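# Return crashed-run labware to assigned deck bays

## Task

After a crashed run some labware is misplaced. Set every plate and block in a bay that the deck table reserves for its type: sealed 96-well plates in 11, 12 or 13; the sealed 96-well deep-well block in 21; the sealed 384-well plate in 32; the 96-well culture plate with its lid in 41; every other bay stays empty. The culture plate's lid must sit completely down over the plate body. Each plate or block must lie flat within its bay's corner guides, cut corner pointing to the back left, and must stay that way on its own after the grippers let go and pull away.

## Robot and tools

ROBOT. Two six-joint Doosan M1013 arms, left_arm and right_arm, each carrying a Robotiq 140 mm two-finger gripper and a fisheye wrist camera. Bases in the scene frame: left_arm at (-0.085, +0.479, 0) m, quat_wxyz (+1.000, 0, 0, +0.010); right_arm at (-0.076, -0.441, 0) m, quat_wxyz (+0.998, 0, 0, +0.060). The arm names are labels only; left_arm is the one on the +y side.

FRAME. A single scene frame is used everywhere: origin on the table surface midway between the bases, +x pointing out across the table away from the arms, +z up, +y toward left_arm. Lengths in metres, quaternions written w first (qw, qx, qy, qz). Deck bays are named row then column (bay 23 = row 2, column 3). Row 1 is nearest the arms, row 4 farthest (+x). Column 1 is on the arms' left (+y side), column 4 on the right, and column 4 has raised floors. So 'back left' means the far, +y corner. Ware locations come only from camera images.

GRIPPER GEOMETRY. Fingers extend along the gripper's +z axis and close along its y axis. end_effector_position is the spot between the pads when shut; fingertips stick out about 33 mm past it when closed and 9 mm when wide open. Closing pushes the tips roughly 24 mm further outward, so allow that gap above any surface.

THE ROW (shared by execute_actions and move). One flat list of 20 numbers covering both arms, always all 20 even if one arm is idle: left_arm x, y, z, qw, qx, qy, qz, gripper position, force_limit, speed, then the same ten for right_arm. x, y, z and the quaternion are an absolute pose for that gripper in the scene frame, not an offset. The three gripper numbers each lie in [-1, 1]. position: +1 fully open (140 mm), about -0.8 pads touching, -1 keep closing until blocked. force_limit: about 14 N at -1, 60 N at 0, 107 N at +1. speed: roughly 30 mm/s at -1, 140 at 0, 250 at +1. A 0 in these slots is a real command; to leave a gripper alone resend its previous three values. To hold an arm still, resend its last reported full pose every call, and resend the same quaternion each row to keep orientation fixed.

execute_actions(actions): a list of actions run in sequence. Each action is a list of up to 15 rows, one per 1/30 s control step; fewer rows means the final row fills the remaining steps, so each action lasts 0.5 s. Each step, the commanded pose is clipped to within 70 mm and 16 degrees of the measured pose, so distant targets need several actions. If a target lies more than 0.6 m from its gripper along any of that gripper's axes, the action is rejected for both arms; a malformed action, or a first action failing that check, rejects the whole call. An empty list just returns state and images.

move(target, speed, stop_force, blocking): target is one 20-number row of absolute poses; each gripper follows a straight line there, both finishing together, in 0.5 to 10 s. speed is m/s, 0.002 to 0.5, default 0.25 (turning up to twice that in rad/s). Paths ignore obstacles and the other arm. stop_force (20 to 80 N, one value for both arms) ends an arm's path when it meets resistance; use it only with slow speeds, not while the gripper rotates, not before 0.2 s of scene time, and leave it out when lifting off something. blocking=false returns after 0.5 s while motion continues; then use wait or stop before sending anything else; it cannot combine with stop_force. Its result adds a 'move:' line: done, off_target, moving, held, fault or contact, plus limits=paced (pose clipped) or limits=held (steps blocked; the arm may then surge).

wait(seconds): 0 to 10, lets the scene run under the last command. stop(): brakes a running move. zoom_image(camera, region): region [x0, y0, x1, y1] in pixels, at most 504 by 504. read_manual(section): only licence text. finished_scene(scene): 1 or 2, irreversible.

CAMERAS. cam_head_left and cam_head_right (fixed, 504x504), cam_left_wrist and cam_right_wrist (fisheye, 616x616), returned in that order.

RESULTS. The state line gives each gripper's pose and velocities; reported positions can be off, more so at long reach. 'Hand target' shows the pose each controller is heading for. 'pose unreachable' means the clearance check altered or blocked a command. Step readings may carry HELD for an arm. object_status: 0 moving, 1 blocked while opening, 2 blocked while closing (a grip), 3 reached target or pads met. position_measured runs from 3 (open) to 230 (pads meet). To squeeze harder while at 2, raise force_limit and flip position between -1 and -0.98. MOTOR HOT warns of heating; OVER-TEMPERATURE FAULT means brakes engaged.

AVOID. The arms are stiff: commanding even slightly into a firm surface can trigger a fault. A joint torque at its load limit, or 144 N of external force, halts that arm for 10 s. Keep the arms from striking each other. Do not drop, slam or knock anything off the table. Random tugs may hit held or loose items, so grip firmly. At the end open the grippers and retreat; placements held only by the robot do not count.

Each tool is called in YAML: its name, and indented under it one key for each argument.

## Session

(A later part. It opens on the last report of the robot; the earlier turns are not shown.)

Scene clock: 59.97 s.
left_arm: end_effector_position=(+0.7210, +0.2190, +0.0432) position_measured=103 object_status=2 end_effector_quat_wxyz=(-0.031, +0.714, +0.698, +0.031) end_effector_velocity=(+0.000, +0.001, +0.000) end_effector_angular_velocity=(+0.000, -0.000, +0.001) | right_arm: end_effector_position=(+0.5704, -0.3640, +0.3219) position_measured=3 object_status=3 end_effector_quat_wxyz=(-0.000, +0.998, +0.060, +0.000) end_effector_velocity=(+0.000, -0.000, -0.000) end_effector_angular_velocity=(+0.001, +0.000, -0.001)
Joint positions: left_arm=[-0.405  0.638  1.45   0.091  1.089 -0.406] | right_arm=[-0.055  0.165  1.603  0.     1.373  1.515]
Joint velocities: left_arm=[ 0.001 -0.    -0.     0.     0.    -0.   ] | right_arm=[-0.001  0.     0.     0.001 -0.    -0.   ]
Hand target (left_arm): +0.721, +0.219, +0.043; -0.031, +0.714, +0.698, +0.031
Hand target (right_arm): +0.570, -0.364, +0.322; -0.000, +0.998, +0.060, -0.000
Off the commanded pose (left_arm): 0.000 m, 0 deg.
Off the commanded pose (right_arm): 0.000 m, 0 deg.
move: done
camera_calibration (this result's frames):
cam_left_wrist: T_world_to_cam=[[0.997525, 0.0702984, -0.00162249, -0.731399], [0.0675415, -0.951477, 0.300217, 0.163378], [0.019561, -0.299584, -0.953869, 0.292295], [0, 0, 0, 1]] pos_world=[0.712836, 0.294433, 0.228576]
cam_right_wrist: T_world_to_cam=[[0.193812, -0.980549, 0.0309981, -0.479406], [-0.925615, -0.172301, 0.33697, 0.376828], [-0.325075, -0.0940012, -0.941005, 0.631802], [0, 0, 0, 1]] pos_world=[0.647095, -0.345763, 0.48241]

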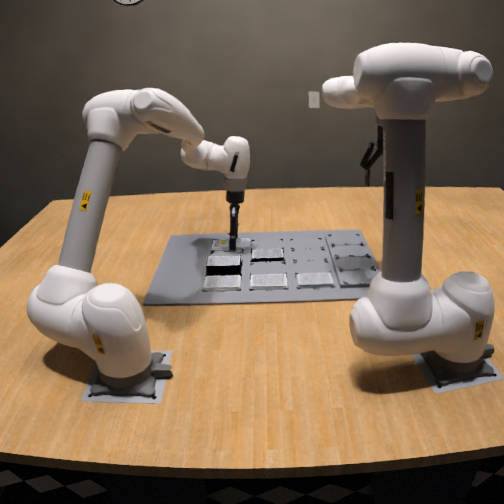

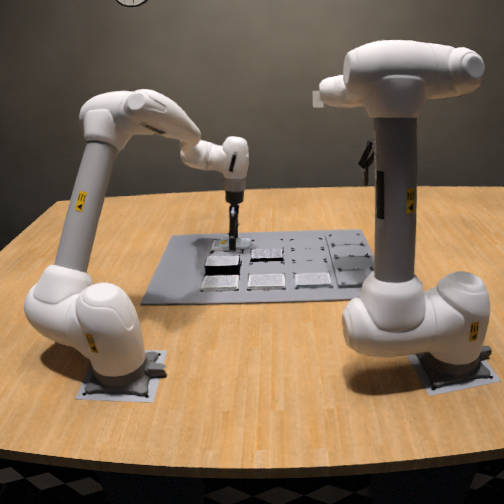

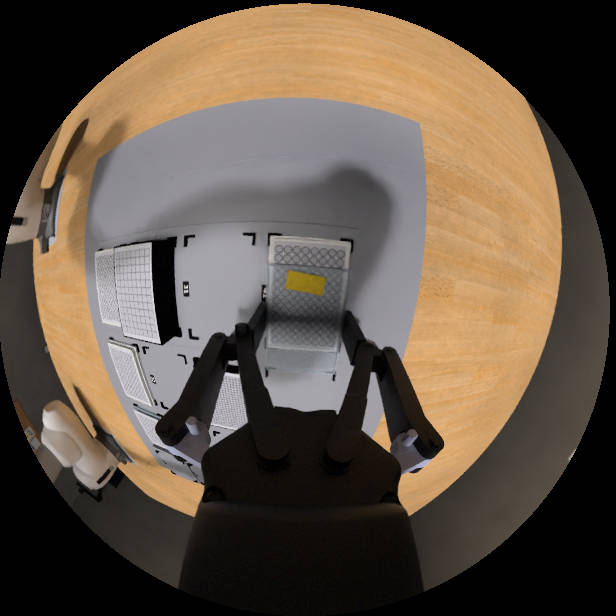

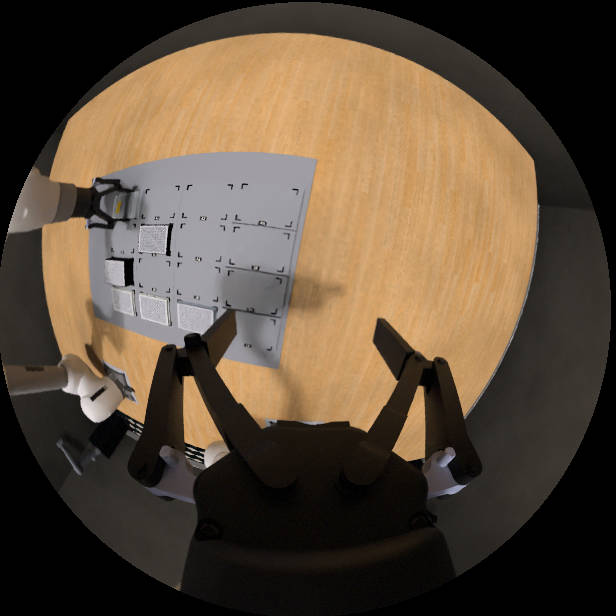

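move:
  target: [0.721,0.219,0.0432,-0.0312,0.7144,0.6983,0.0305,0.5,-0.5,-0.7,0.5704,-0.364,0.3219,0,0.998,0.06,0,1,0,0]

move:
  target: [0.721,0.2185,0.050,-0.0312,0.7144,0.6983,0.0305,0.5,-0.5,-0.7,0.5704,-0.364,0.3219,0,0.998,0.06,0,1,0,0]
  speed: 0.02

move:
  target: [0.721,0.2185,0.050,-0.0312,0.7144,0.6983,0.0305,-1,-0.5,-0.7,0.5704,-0.364,0.3219,0,0.998,0.06,0,1,0,0]

move:
  target: [0.721,0.217,0.064,-0.0312,0.7144,0.6983,0.0305,-1,-0.5,-0.7,0.5704,-0.364,0.3219,0,0.998,0.06,0,1,0,0]
  speed: 0.03

zoom_image:
  camera: "cam_head_right"
  region: [190, 220, 290, 270]

zoom_image:
  camera: "cam_left_wrist"
  region: [230, 220, 400, 390]

Scene clock: 61.13 s.
left_arm: end_effector_position=(+0.7210, +0.2190, +0.0432) position_measured=66 object_status=3 end_effector_quat_wxyz=(-0.031, +0.714, +0.698, +0.030) end_effector_velocity=(-0.001, -0.000, -0.001) end_effector_angular_velocity=(-0.001, +0.003, +0.002) | right_arm: end_effector_position=(+0.5704, -0.3640, +0.3219) position_measured=3 object_status=3 end_effector_quat_wxyz=(-0.000, +0.998, +0.060, +0.000) end_effector_velocity=(-0.000, -0.000, -0.000) end_effector_angular_velocity=(-0.000, +0.000, -0.000)
Joint positions: left_arm=[-0.405  0.638  1.45   0.091  1.089 -0.406] | right_arm=[-0.055  0.165  1.603  0.     1.373  1.515]
Joint velocities: left_arm=[ 0.     0.001  0.001 -0.002  0.    -0.   ] | right_arm=[-0.  0. -0. -0.  0.  0.]
Hand target (left_arm): +0.721, +0.219, +0.043; -0.031, +0.714, +0.698, +0.031
Hand target (right_arm): +0.570, -0.364, +0.322; -0.000, +0.998, +0.060, -0.000
Off the commanded pose (left_arm): 0.000 m, 0 deg.
Off the commanded pose (right_arm): 0.000 m, 0 deg.
move: done
camera_calibration (this result's frames):
cam_left_wrist: T_world_to_cam=[[0.997525, 0.0702966, -0.0016953, -0.73139], [0.0675624, -0.951486, 0.300183, 0.163393], [0.0194888, -0.299555, -0.95388, 0.292266], [0, 0, 0, 1]] pos_world=[0.712844, 0.29443, 0.228499]
cam_right_wrist: T_world_to_cam=[[0.193812, -0.980549, 0.0309981, -0.479406], [-0.925615, -0.172301, 0.33697, 0.376828], [-0.325075, -0.0940011, -0.941005, 0.631802], [0, 0, 0, 1]] pos_world=[0.647095, -0.345763, 0.48241]

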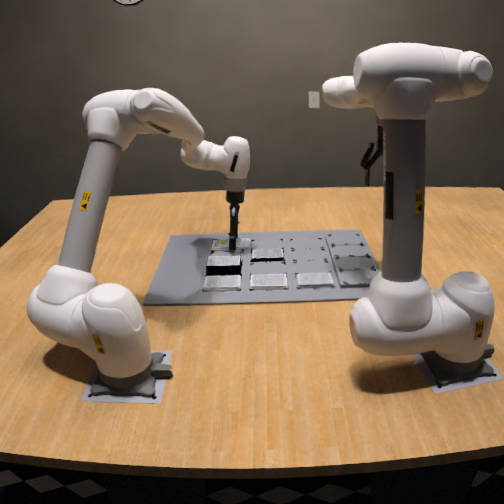

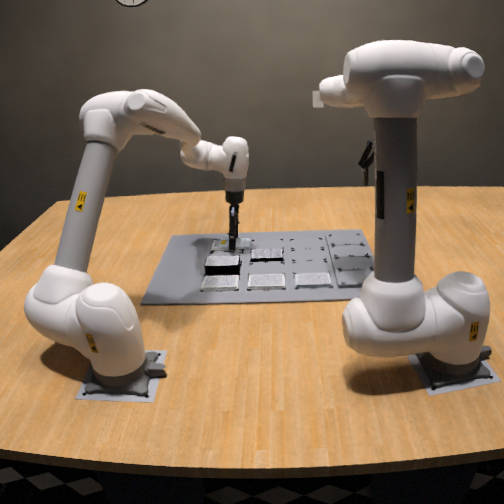

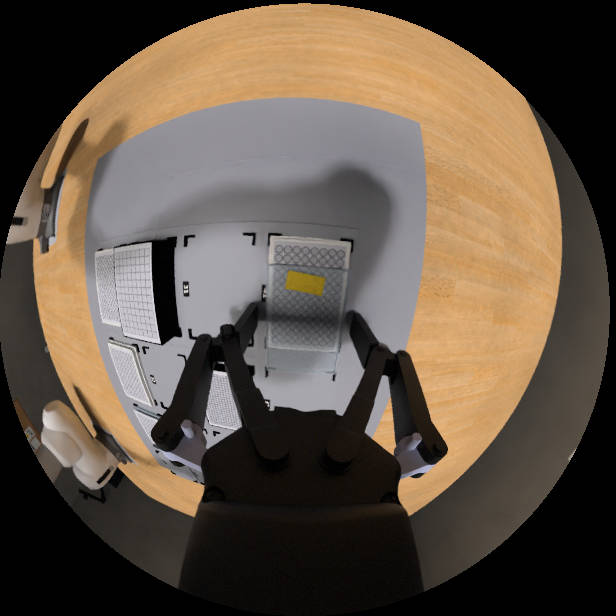

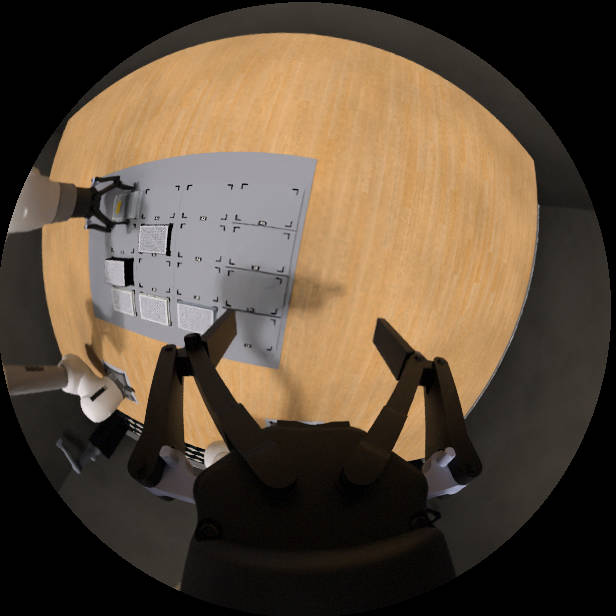

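Scene clock: 61.83 s.
left_arm: end_effector_position=(+0.7210, +0.2185, +0.0500) position_measured=66 object_status=3 end_effector_quat_wxyz=(-0.031, +0.714, +0.698, +0.031) end_effector_velocity=(-0.001, -0.000, +0.000) end_effector_angular_velocity=(+0.000, +0.001, -0.001) | right_arm: end_effector_position=(+0.5704, -0.3640, +0.3219) position_measured=3 object_status=3 end_effector_quat_wxyz=(-0.000, +0.998, +0.060, +0.000) end_effector_velocity=(-0.000, +0.000, +0.000) end_effector_angular_velocity=(-0.000, -0.000, +0.001)
Joint positions: left_arm=[-0.406  0.632  1.445  0.091  1.099 -0.405] | right_arm=[-0.055  0.165  1.603  0.     1.373  1.515]
Joint velocities: left_arm=[-0.    -0.001  0.    -0.     0.001  0.001] | right_arm=[ 0.001 -0.    -0.    -0.     0.     0.   ]
Hand target (left_arm): +0.721, +0.218, +0.050; -0.031, +0.714, +0.698, +0.030
Hand target (right_arm): +0.570, -0.364, +0.322; -0.000, +0.998, +0.060, -0.000
Off the commanded pose (left_arm): 0.000 m, 0 deg.
Off the commanded pose (right_arm): 0.000 m, 0 deg.
move: done
camera_calibration (this result's frames):
cam_left_wrist: T_world_to_cam=[[0.997523, 0.0703278, -0.00164046, -0.731373], [0.067575, -0.951475, 0.300214, 0.160849], [0.0195526, -0.299581, -0.95387, 0.298624], [0, 0, 0, 1]] pos_world=[0.712853, 0.293942, 0.23536]
cam_right_wrist: T_world_to_cam=[[0.193812, -0.980549, 0.0309982, -0.479406], [-0.925615, -0.172301, 0.33697, 0.376828], [-0.325075, -0.0940013, -0.941005, 0.631802], [0, 0, 0, 1]] pos_world=[0.647095, -0.345763, 0.48241]

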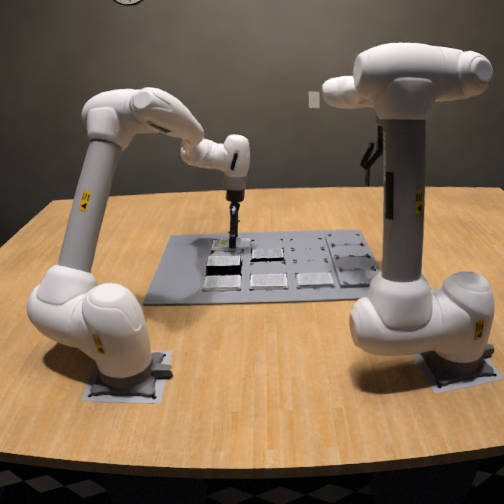

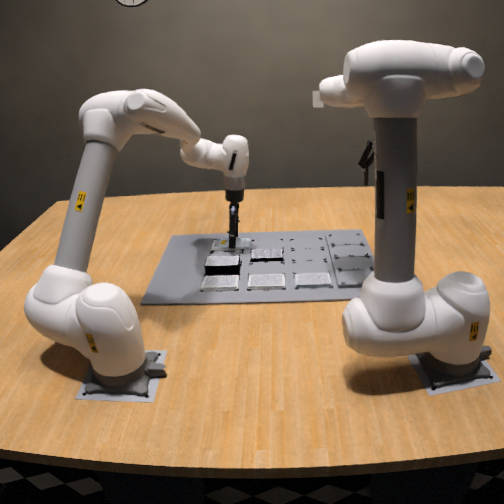

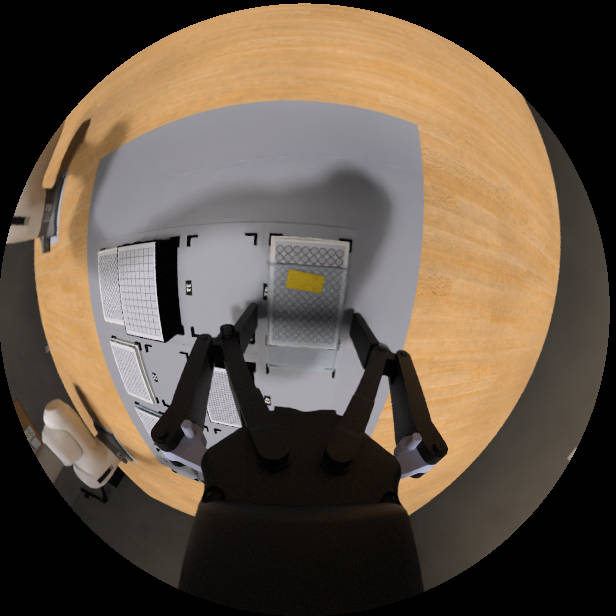

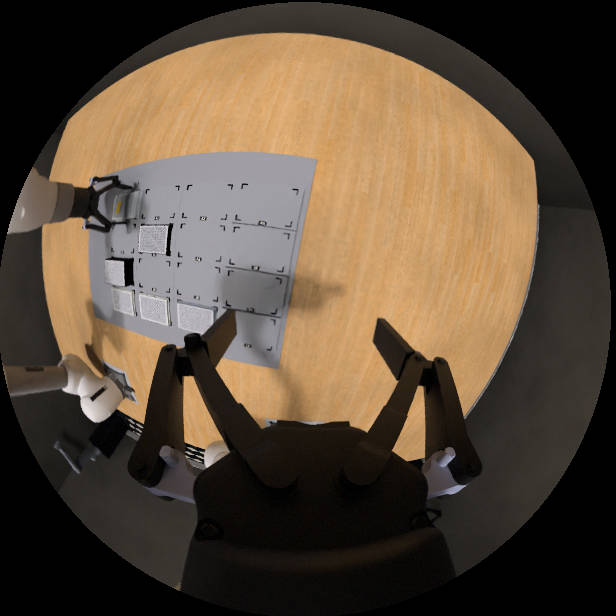

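Scene clock: 62.53 s.
left_arm: end_effector_position=(+0.7210, +0.2185, +0.0501) position_measured=103 object_status=2 end_effector_quat_wxyz=(-0.031, +0.714, +0.698, +0.031) end_effector_velocity=(+0.000, +0.000, +0.000) end_effector_angular_velocity=(+0.002, +0.000, -0.002) | right_arm: end_effector_position=(+0.5704, -0.3640, +0.3219) position_measured=3 object_status=3 end_effector_quat_wxyz=(-0.000, +0.998, +0.060, +0.000) end_effector_velocity=(+0.000, -0.000, +0.000) end_effector_angular_velocity=(-0.000, -0.001, -0.000)
Joint positions: left_arm=[-0.406  0.632  1.445  0.091  1.099 -0.405] | right_arm=[-0.055  0.165  1.603  0.     1.373  1.515]
Joint velocities: left_arm=[-0.     0.    -0.001  0.002  0.001  0.001] | right_arm=[-0.001 -0.    -0.    -0.    -0.001 -0.   ]
Hand target (left_arm): +0.721, +0.219, +0.050; -0.031, +0.714, +0.698, +0.031
Hand target (right_arm): +0.570, -0.364, +0.322; -0.000, +0.998, +0.060, -0.000
Off the commanded pose (left_arm): 0.000 m, 0 deg.
Off the commanded pose (right_arm): 0.000 m, 0 deg.
move: done
camera_calibration (this result's frames):
cam_left_wrist: T_world_to_cam=[[0.997524, 0.0703046, -0.00155962, -0.731383], [0.0675279, -0.951466, 0.300255, 0.160824], [0.0196254, -0.299617, -0.953858, 0.298669], [0, 0, 0, 1]] pos_world=[0.712851, 0.293925, 0.235459]
cam_right_wrist: T_world_to_cam=[[0.193812, -0.980549, 0.0309981, -0.479406], [-0.925615, -0.172301, 0.33697, 0.376828], [-0.325075, -0.0940012, -0.941005, 0.631802], [0, 0, 0, 1]] pos_world=[0.647095, -0.345763, 0.48241]

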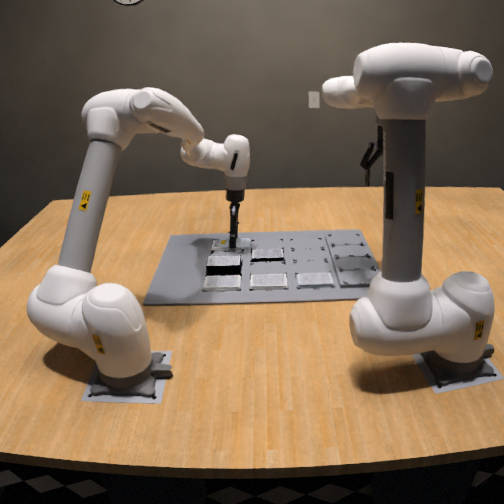

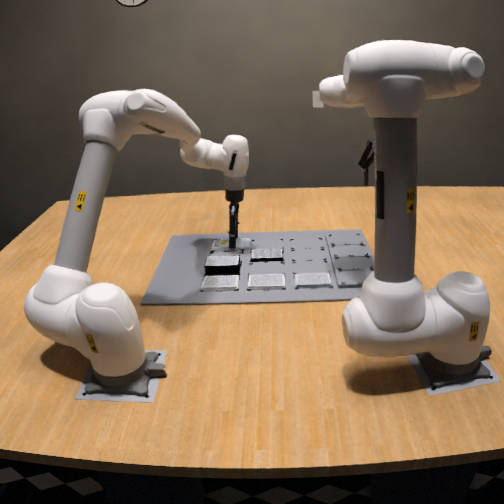

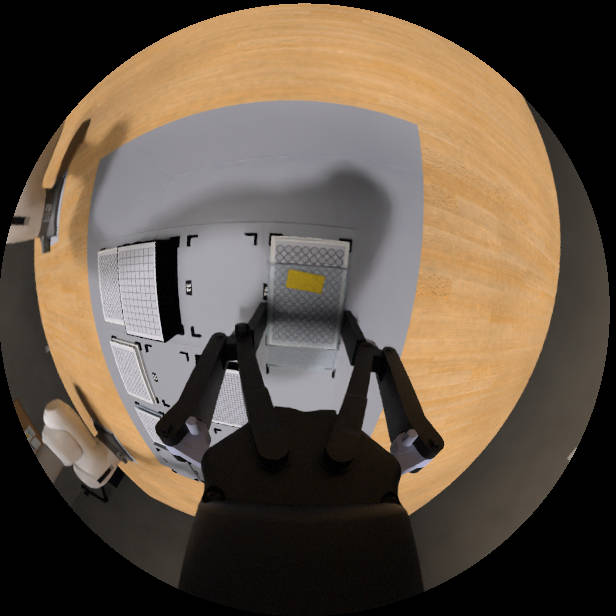

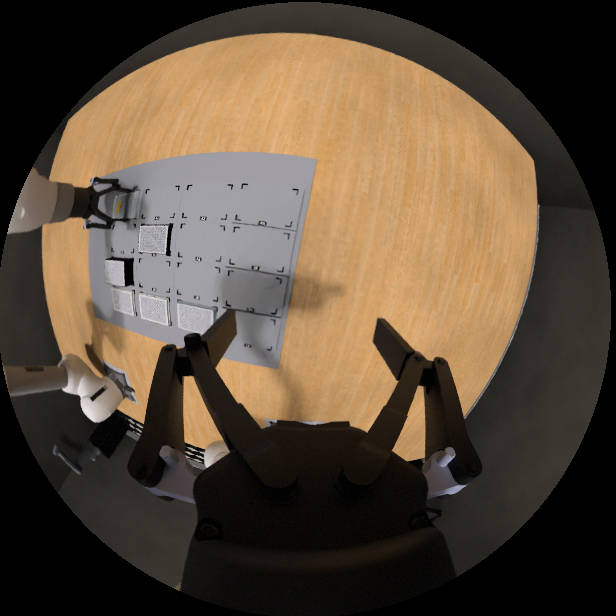

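Scene clock: 63.23 s.
left_arm: end_effector_position=(+0.7210, +0.2170, +0.0640) position_measured=103 object_status=2 end_effector_quat_wxyz=(-0.031, +0.714, +0.698, +0.031) end_effector_velocity=(+0.001, -0.000, +0.001) end_effector_angular_velocity=(-0.002, -0.001, -0.001) | right_arm: end_effector_position=(+0.5704, -0.3640, +0.3219) position_measured=3 object_status=3 end_effector_quat_wxyz=(-0.000, +0.998, +0.060, +0.000) end_effector_velocity=(-0.000, -0.000, +0.000) end_effector_angular_velocity=(+0.000, +0.000, -0.001)
Joint positions: left_arm=[-0.408  0.622  1.434  0.09   1.12  -0.405] | right_arm=[-0.055  0.165  1.603  0.     1.373  1.515]
Joint velocities: left_arm=[ 0.001 -0.001 -0.    -0.001 -0.001  0.001] | right_arm=[-0. -0.  0.  0.  0.  0.]
Hand target (left_arm): +0.721, +0.217, +0.064; -0.031, +0.714, +0.698, +0.030
Hand target (right_arm): +0.570, -0.364, +0.322; -0.000, +0.998, +0.060, -0.000
Off the commanded pose (left_arm): 0.000 m, 0 deg.
Off the commanded pose (right_arm): 0.000 m, 0 deg.
move: done
camera_calibration (this result's frames):
cam_left_wrist: T_world_to_cam=[[0.997526, 0.070278, -0.00161894, -0.731236], [0.0675203, -0.951467, 0.300252, 0.155212], [0.0195608, -0.299619, -0.953858, 0.311549], [0, 0, 0, 1]] pos_world=[0.712853, 0.292415, 0.249387]
cam_right_wrist: T_world_to_cam=[[0.193812, -0.980549, 0.0309981, -0.479406], [-0.925615, -0.172301, 0.33697, 0.376828], [-0.325075, -0.0940012, -0.941005, 0.631802], [0, 0, 0, 1]] pos_world=[0.647095, -0.345763, 0.48241]

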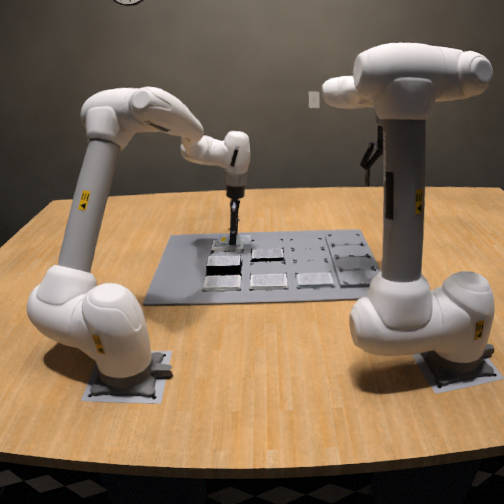

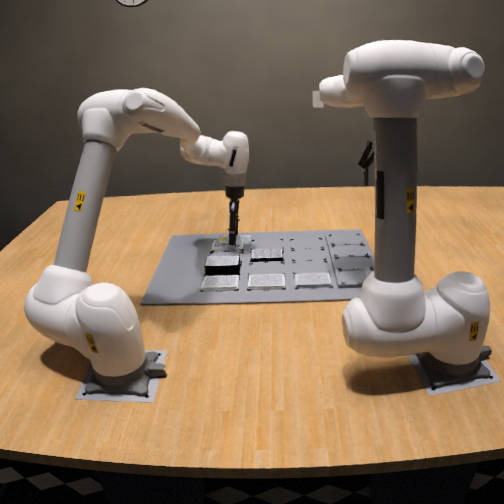

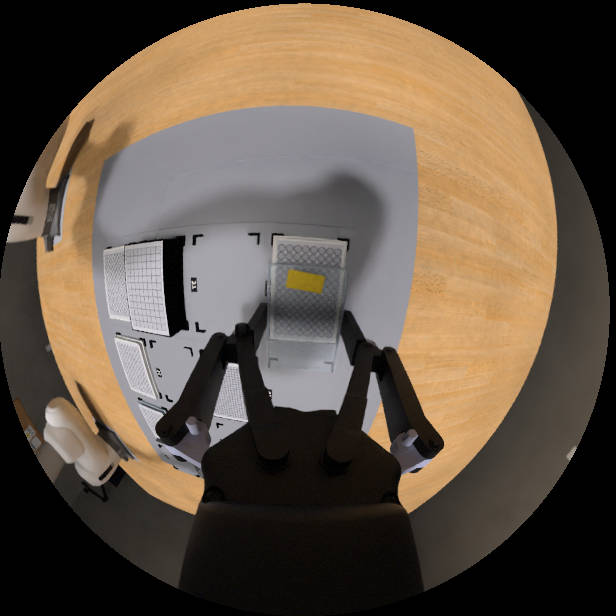

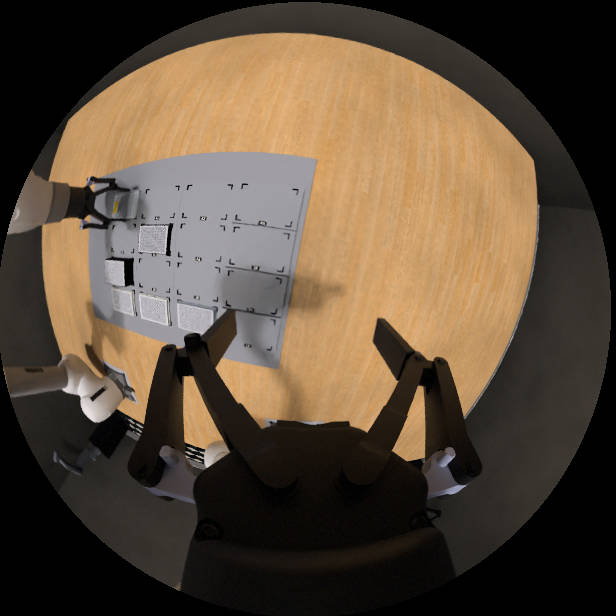

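Region (190, 220, 290, 270) of cam_head_right's 504x504 image, scaled by 5.040, with more detail than that image has.

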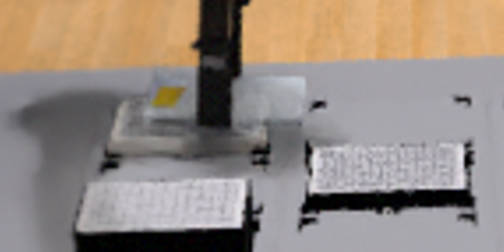

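Region (230, 220, 400, 390) of cam_left_wrist's 616x616 image, scaled by 2.965, with more detail than that image has.

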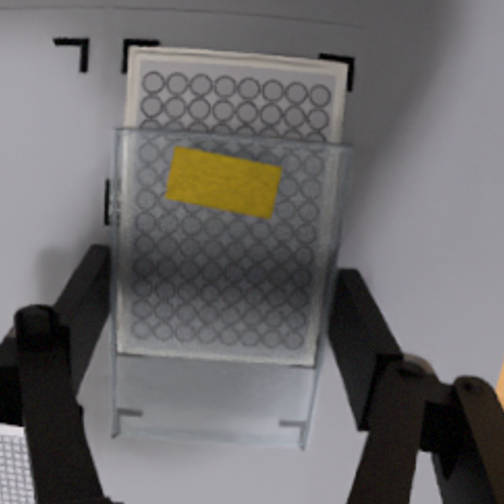

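move:
  target: [0.721,0.2475,0.058,-0.0312,0.7144,0.6983,0.0305,-1,-0.5,-0.7,0.5704,-0.364,0.3219,0,0.998,0.06,0,1,0,0]
  speed: 0.04

zoom_image:
  camera: "cam_head_right"
  region: [190, 220, 290, 270]

zoom_image:
  camera: "cam_left_wrist"
  region: [230, 220, 400, 390]

Scene clock: 64.57 s.
left_arm: end_effector_position=(+0.7211, +0.2475, +0.0580) position_measured=103 object_status=2 end_effector_quat_wxyz=(-0.031, +0.714, +0.698, +0.031) end_effector_velocity=(+0.001, +0.000, -0.000) end_effector_angular_velocity=(+0.001, -0.001, -0.001) | right_arm: end_effector_position=(+0.5704, -0.3640, +0.3219) position_measured=3 object_status=3 end_effector_quat_wxyz=(-0.000, +0.998, +0.060, +0.000) end_effector_velocity=(-0.000, +0.000, -0.000) end_effector_angular_velocity=(+0.000, +0.000, +0.000)
Joint positions: left_arm=[-0.374  0.613  1.463  0.092  1.098 -0.374] | right_arm=[-0.055  0.165  1.603  0.     1.373  1.515]
Joint velocities: left_arm=[-0.     0.001 -0.001  0.001 -0.001 -0.   ] | right_arm=[-0.  0. -0.  0.  0. -0.]
Hand target (left_arm): +0.721, +0.248, +0.058; -0.031, +0.714, +0.698, +0.031
Hand target (right_arm): +0.570, -0.364, +0.322; -0.000, +0.998, +0.060, -0.000
Off the commanded pose (left_arm): 0.000 m, 0 deg.
Off the commanded pose (right_arm): 0.000 m, 0 deg.
move: done
camera_calibration (this result's frames):
cam_left_wrist: T_world_to_cam=[[0.997522, 0.0703378, -0.00163626, -0.733442], [0.0675833, -0.951475, 0.300213, 0.186063], [0.0195595, -0.29958, -0.953871, 0.314941], [0, 0, 0, 1]] pos_world=[0.71289, 0.322973, 0.243354]
cam_right_wrist: T_world_to_cam=[[0.193812, -0.980549, 0.0309981, -0.479406], [-0.925615, -0.172301, 0.33697, 0.376828], [-0.325075, -0.0940012, -0.941005, 0.631802], [0, 0, 0, 1]] pos_world=[0.647095, -0.345763, 0.48241]

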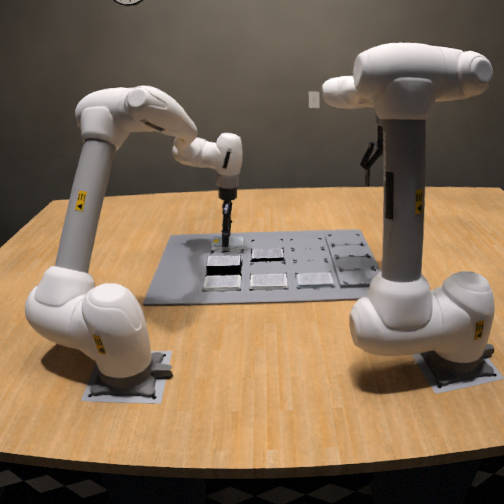

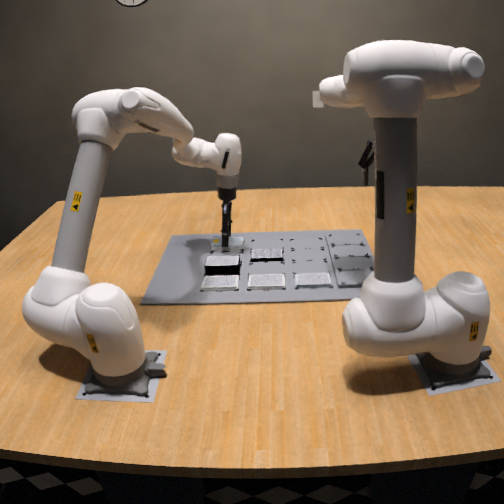

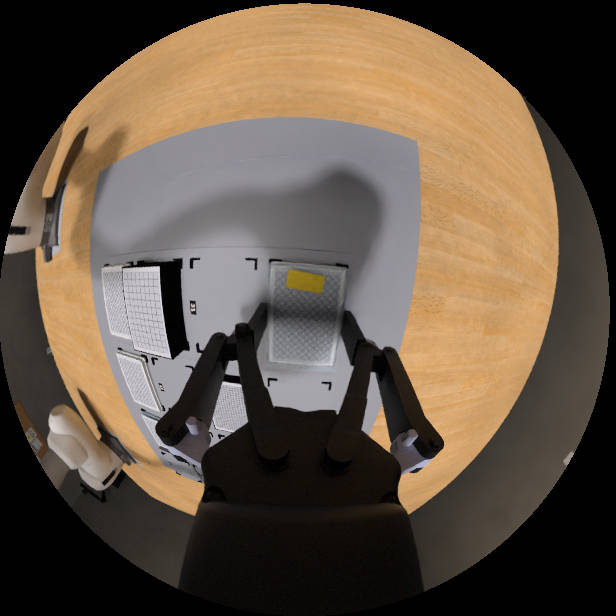

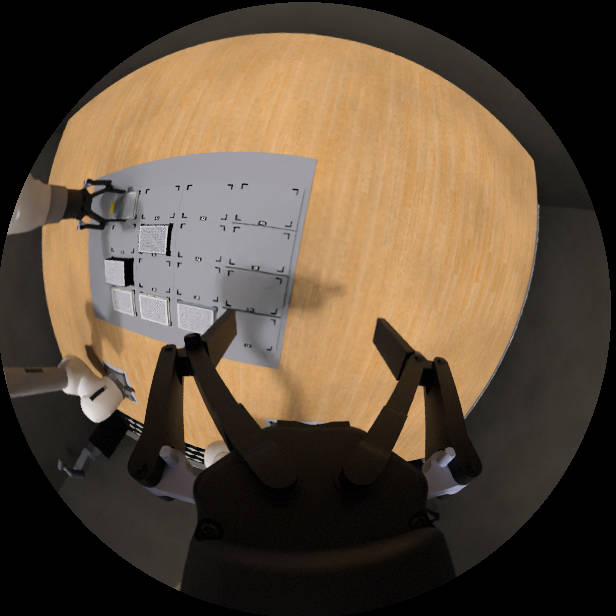

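Region (190, 220, 290, 270) of cam_head_right's 504x504 image, scaled by 5.040, with more detail than that image has.

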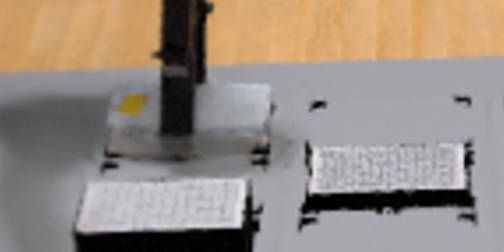

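Region (230, 220, 400, 390) of cam_left_wrist's 616x616 image, scaled by 2.965, with more detail than that image has.

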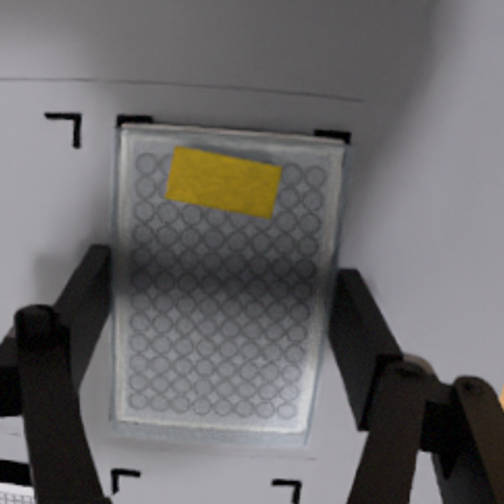

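move:
  target: [0.721,0.248,0.038,-0.0312,0.7144,0.6983,0.0305,-1,-0.5,-0.7,0.5704,-0.364,0.3219,0,0.998,0.06,0,1,0,0]
  speed: 0.004
  stop_force: 20

zoom_image:
  camera: "cam_head_right"
  region: [190, 220, 290, 270]

zoom_image:
  camera: "cam_left_wrist"
  region: [230, 220, 400, 390]

Scene clock: 67.73 s.
left_arm: end_effector_position=(+0.7210, +0.2478, +0.0478) position_measured=103 object_status=2 end_effector_quat_wxyz=(-0.031, +0.714, +0.698, +0.031) end_effector_velocity=(-0.001, +0.001, +0.001) end_effector_angular_velocity=(+0.002, +0.003, -0.000) | right_arm: end_effector_position=(+0.5704, -0.3640, +0.3219) position_measured=3 object_status=3 end_effector_quat_wxyz=(-0.000, +0.998, +0.060, +0.000) end_effector_velocity=(+0.000, -0.000, +0.000) end_effector_angular_velocity=(+0.000, -0.001, -0.001)
Joint positions: left_arm=[-0.374  0.621  1.47   0.093  1.083 -0.375] | right_arm=[-0.055  0.165  1.603  0.     1.373  1.515]
Joint velocities: left_arm=[ 0.    -0.001 -0.     0.001  0.005  0.001] | right_arm=[-0.    -0.    -0.     0.    -0.     0.001]
Hand target (left_arm): +0.721, +0.248, +0.048; -0.031, +0.714, +0.698, +0.031
Hand target (right_arm): +0.570, -0.364, +0.322; -0.000, +0.998, +0.060, -0.000
Off the commanded pose (left_arm): 0.010 m, 0 deg.
Off the commanded pose (right_arm): 0.000 m, 0 deg.
move: contact (left_arm)
camera_calibration (this result's frames):
cam_left_wrist: T_world_to_cam=[[0.997521, 0.0703487, -0.00159372, -0.733445], [0.0675816, -0.951484, 0.300184, 0.189375], [0.0196012, -0.299548, -0.95388, 0.305256], [0, 0, 0, 1]] pos_world=[0.712845, 0.323223, 0.233161]
cam_right_wrist: T_world_to_cam=[[0.193812, -0.980549, 0.0309982, -0.479406], [-0.925615, -0.172301, 0.33697, 0.376828], [-0.325075, -0.0940012, -0.941005, 0.631802], [0, 0, 0, 1]] pos_world=[0.647095, -0.345763, 0.48241]

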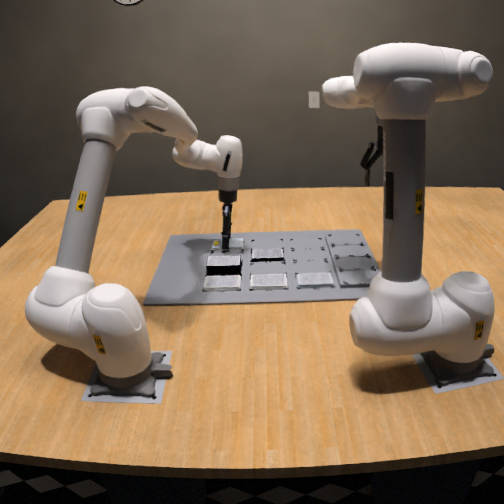

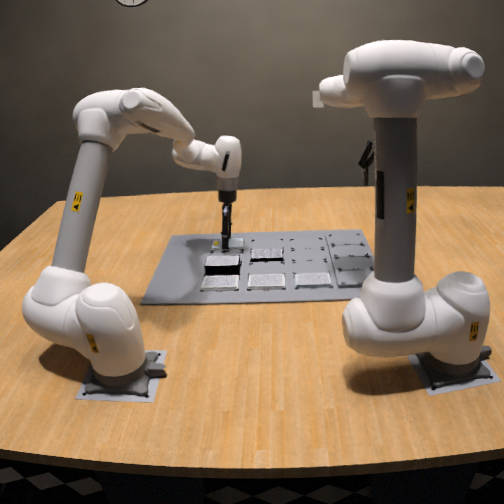

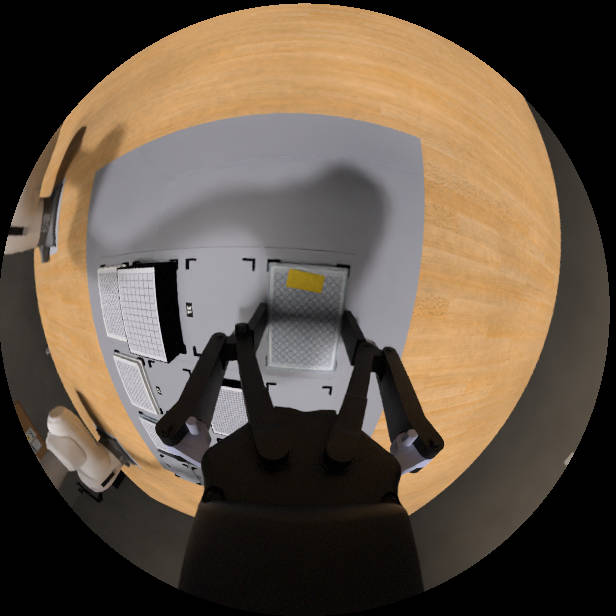

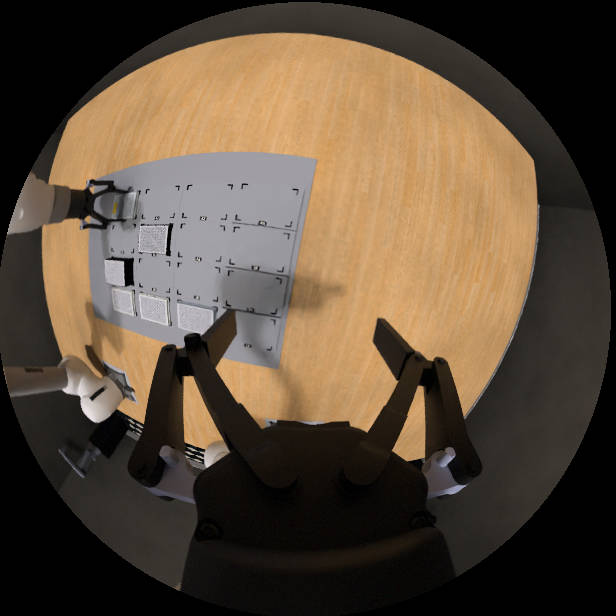

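Region (190, 220, 290, 270) of cam_head_right's 504x504 image, scaled by 5.040, with more detail than that image has.

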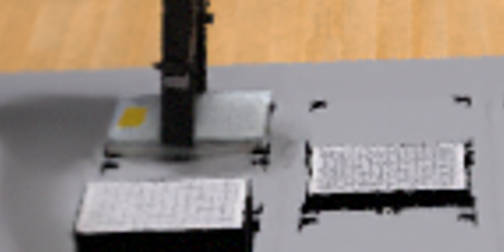

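Region (230, 220, 400, 390) of cam_left_wrist's 616x616 image, scaled by 2.965, with more detail than that image has.

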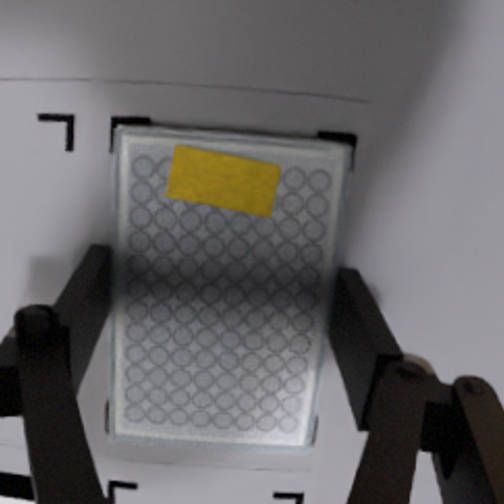

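move:
  target: [0.721,0.2478,0.0485,-0.0312,0.7144,0.6983,0.0305,1,-0.5,-0.7,0.5704,-0.364,0.3219,0,0.998,0.06,0,1,0,0]
  speed: 0.01

move:
  target: [0.66,0.2478,0.16,0,0.7151,0.699,0,1,-0.5,-0.7,0.5704,-0.364,0.3219,0,0.998,0.06,0,1,0,0]
  speed: 0.08

Scene clock: 69.53 s.
left_arm: end_effector_position=(+0.7210, +0.2478, +0.0485) position_measured=3 object_status=3 end_effector_quat_wxyz=(-0.031, +0.714, +0.698, +0.031) end_effector_velocity=(-0.000, +0.000, -0.001) end_effector_angular_velocity=(+0.000, +0.001, +0.001) | right_arm: end_effector_position=(+0.5704, -0.3640, +0.3219) position_measured=3 object_status=3 end_effector_quat_wxyz=(-0.000, +0.998, +0.060, +0.000) end_effector_velocity=(+0.000, +0.000, -0.000) end_effector_angular_velocity=(-0.000, +0.000, +0.001)
Joint positions: left_arm=[-0.374  0.62   1.469  0.093  1.084 -0.375] | right_arm=[-0.055  0.165  1.603  0.     1.373  1.515]
Joint velocities: left_arm=[ 0.     0.001  0.    -0.    -0.    -0.001] | right_arm=[ 0.  0. -0. -0. -0. -0.]
Hand target (left_arm): +0.721, +0.248, +0.049; -0.031, +0.714, +0.698, +0.031
Hand target (right_arm): +0.570, -0.364, +0.322; -0.000, +0.998, +0.060, -0.000
Off the commanded pose (left_arm): 0.000 m, 0 deg.
Off the commanded pose (right_arm): 0.000 m, 0 deg.
move: done
camera_calibration (this result's frames):
cam_left_wrist: T_world_to_cam=[[0.997526, 0.0702799, -0.00166785, -0.733402], [0.0675378, -0.951481, 0.300204, 0.189194], [0.0195114, -0.299574, -0.953873, 0.305976], [0, 0, 0, 1]] pos_world=[0.712839, 0.323221, 0.233843]
cam_right_wrist: T_world_to_cam=[[0.193812, -0.980549, 0.0309981, -0.479406], [-0.925615, -0.172301, 0.33697, 0.376828], [-0.325075, -0.0940012, -0.941005, 0.631802], [0, 0, 0, 1]] pos_world=[0.647095, -0.345763, 0.48241]

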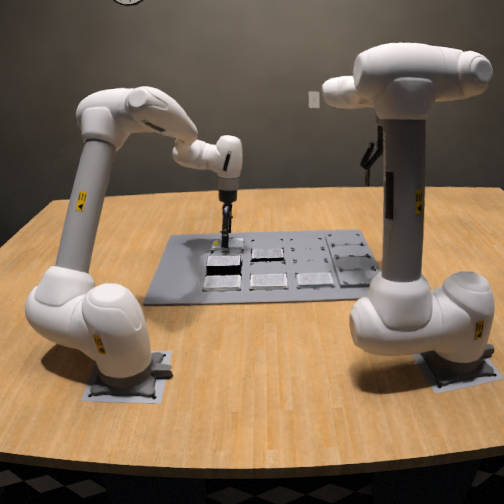

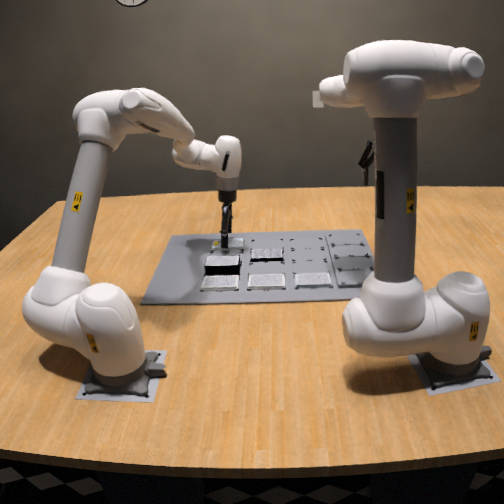

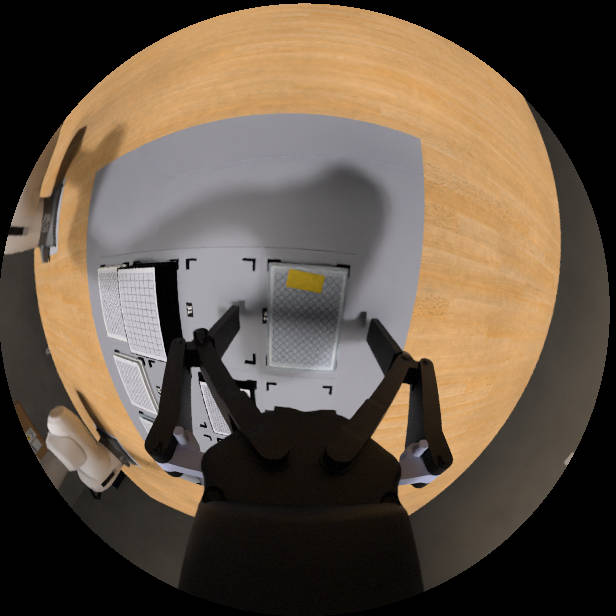

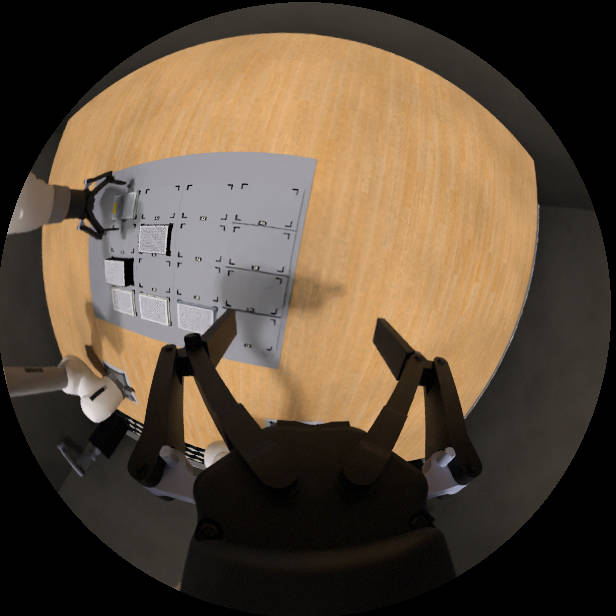

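Scene clock: 71.40 s.
left_arm: end_effector_position=(+0.6601, +0.2478, +0.1602) position_measured=3 object_status=3 end_effector_quat_wxyz=(-0.000, +0.715, +0.699, -0.000) end_effector_velocity=(-0.000, +0.000, -0.000) end_effector_angular_velocity=(+0.000, -0.000, +0.000) | right_arm: end_effector_position=(+0.5704, -0.3640, +0.3219) position_measured=3 object_status=3 end_effector_quat_wxyz=(-0.000, +0.998, +0.060, +0.000) end_effector_velocity=(+0.000, -0.000, -0.000) end_effector_angular_velocity=(+0.000, -0.000, -0.002)
Joint positions: left_arm=[-0.366  0.442  1.534 -0.     1.166 -0.322] | right_arm=[-0.055  0.165  1.603  0.     1.373  1.515]
Joint velocities: left_arm=[ 0. -0.  0.  0. -0. -0.] | right_arm=[-0.001  0.    -0.     0.    -0.     0.001]
Hand target (left_arm): +0.660, +0.248, +0.160; -0.000, +0.715, +0.699, -0.000
Hand target (right_arm): +0.570, -0.364, +0.322; -0.000, +0.998, +0.060, -0.000
Off the commanded pose (left_arm): 0.000 m, 0 deg.
Off the commanded pose (right_arm): 0.000 m, 0 deg.
move: done
camera_calibration (this result's frames):
cam_left_wrist: T_world_to_cam=[[0.997525, 0.0698723, -0.00786846, -0.671363], [0.0675722, -0.921664, 0.38206, 0.139303], [0.0194434, -0.381646, -0.924104, 0.429334], [0, 0, 0, 1]] pos_world=[0.65194, 0.339154, 0.338244]
cam_right_wrist: T_world_to_cam=[[0.193812, -0.980549, 0.0309981, -0.479406], [-0.925615, -0.172301, 0.33697, 0.376828], [-0.325075, -0.0940011, -0.941005, 0.631802], [0, 0, 0, 1]] pos_world=[0.647095, -0.345763, 0.48241]

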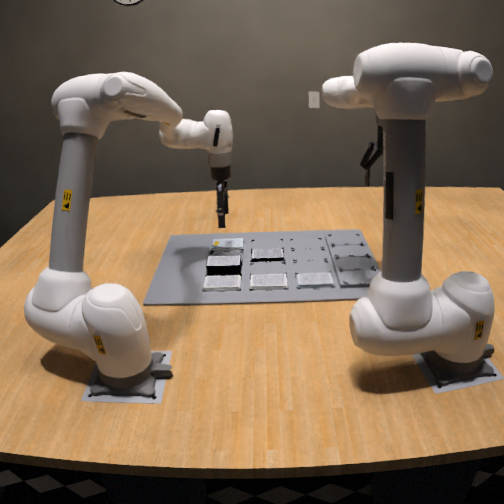

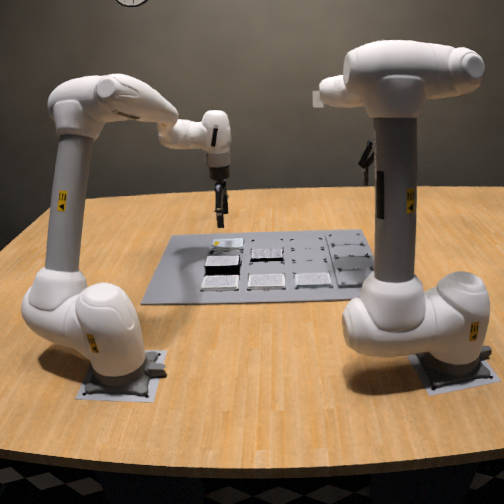

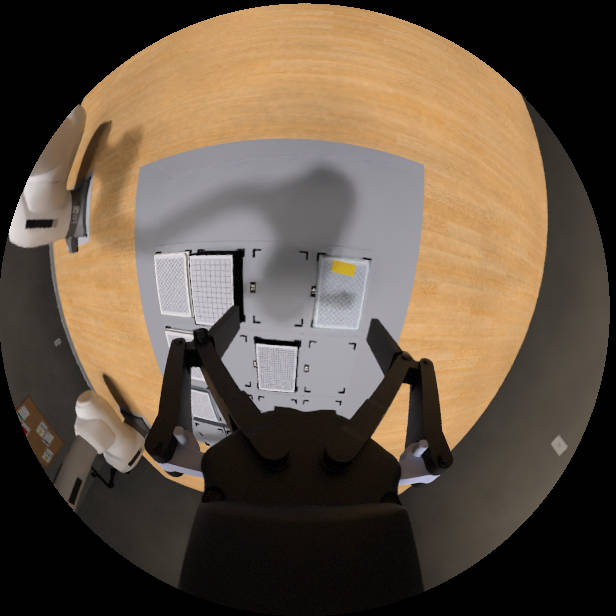

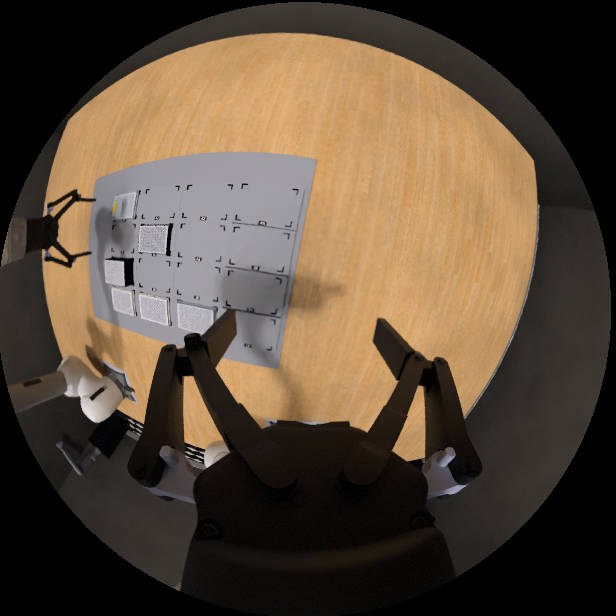

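zoom_image:
  camera: "cam_head_left"
  region: [190,225,290,295]

zoom_image:
  camera: "cam_left_wrist"
  region: [290,240,390,340]

Region (190, 225, 290, 295) of cam_head_left's 504x504 image, scaled by 5.040, with more detail than that image has; it fills the top 353 rows of this view, and the rest is white.

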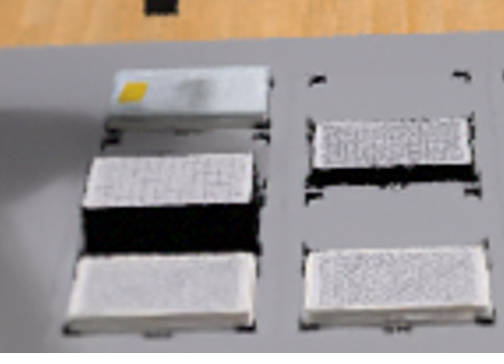

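Region (290, 240, 390, 340) of cam_left_wrist's 616x616 image, scaled by 5.040, with more detail than that image has.

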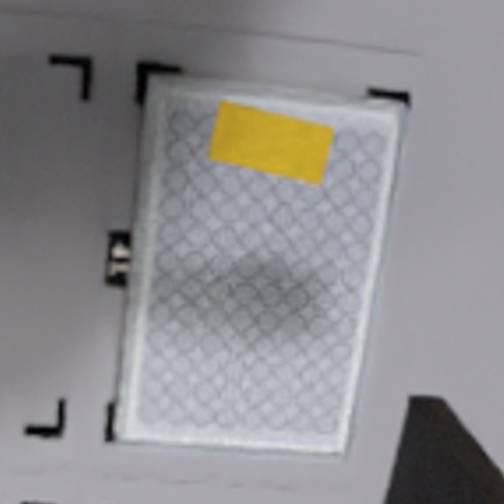

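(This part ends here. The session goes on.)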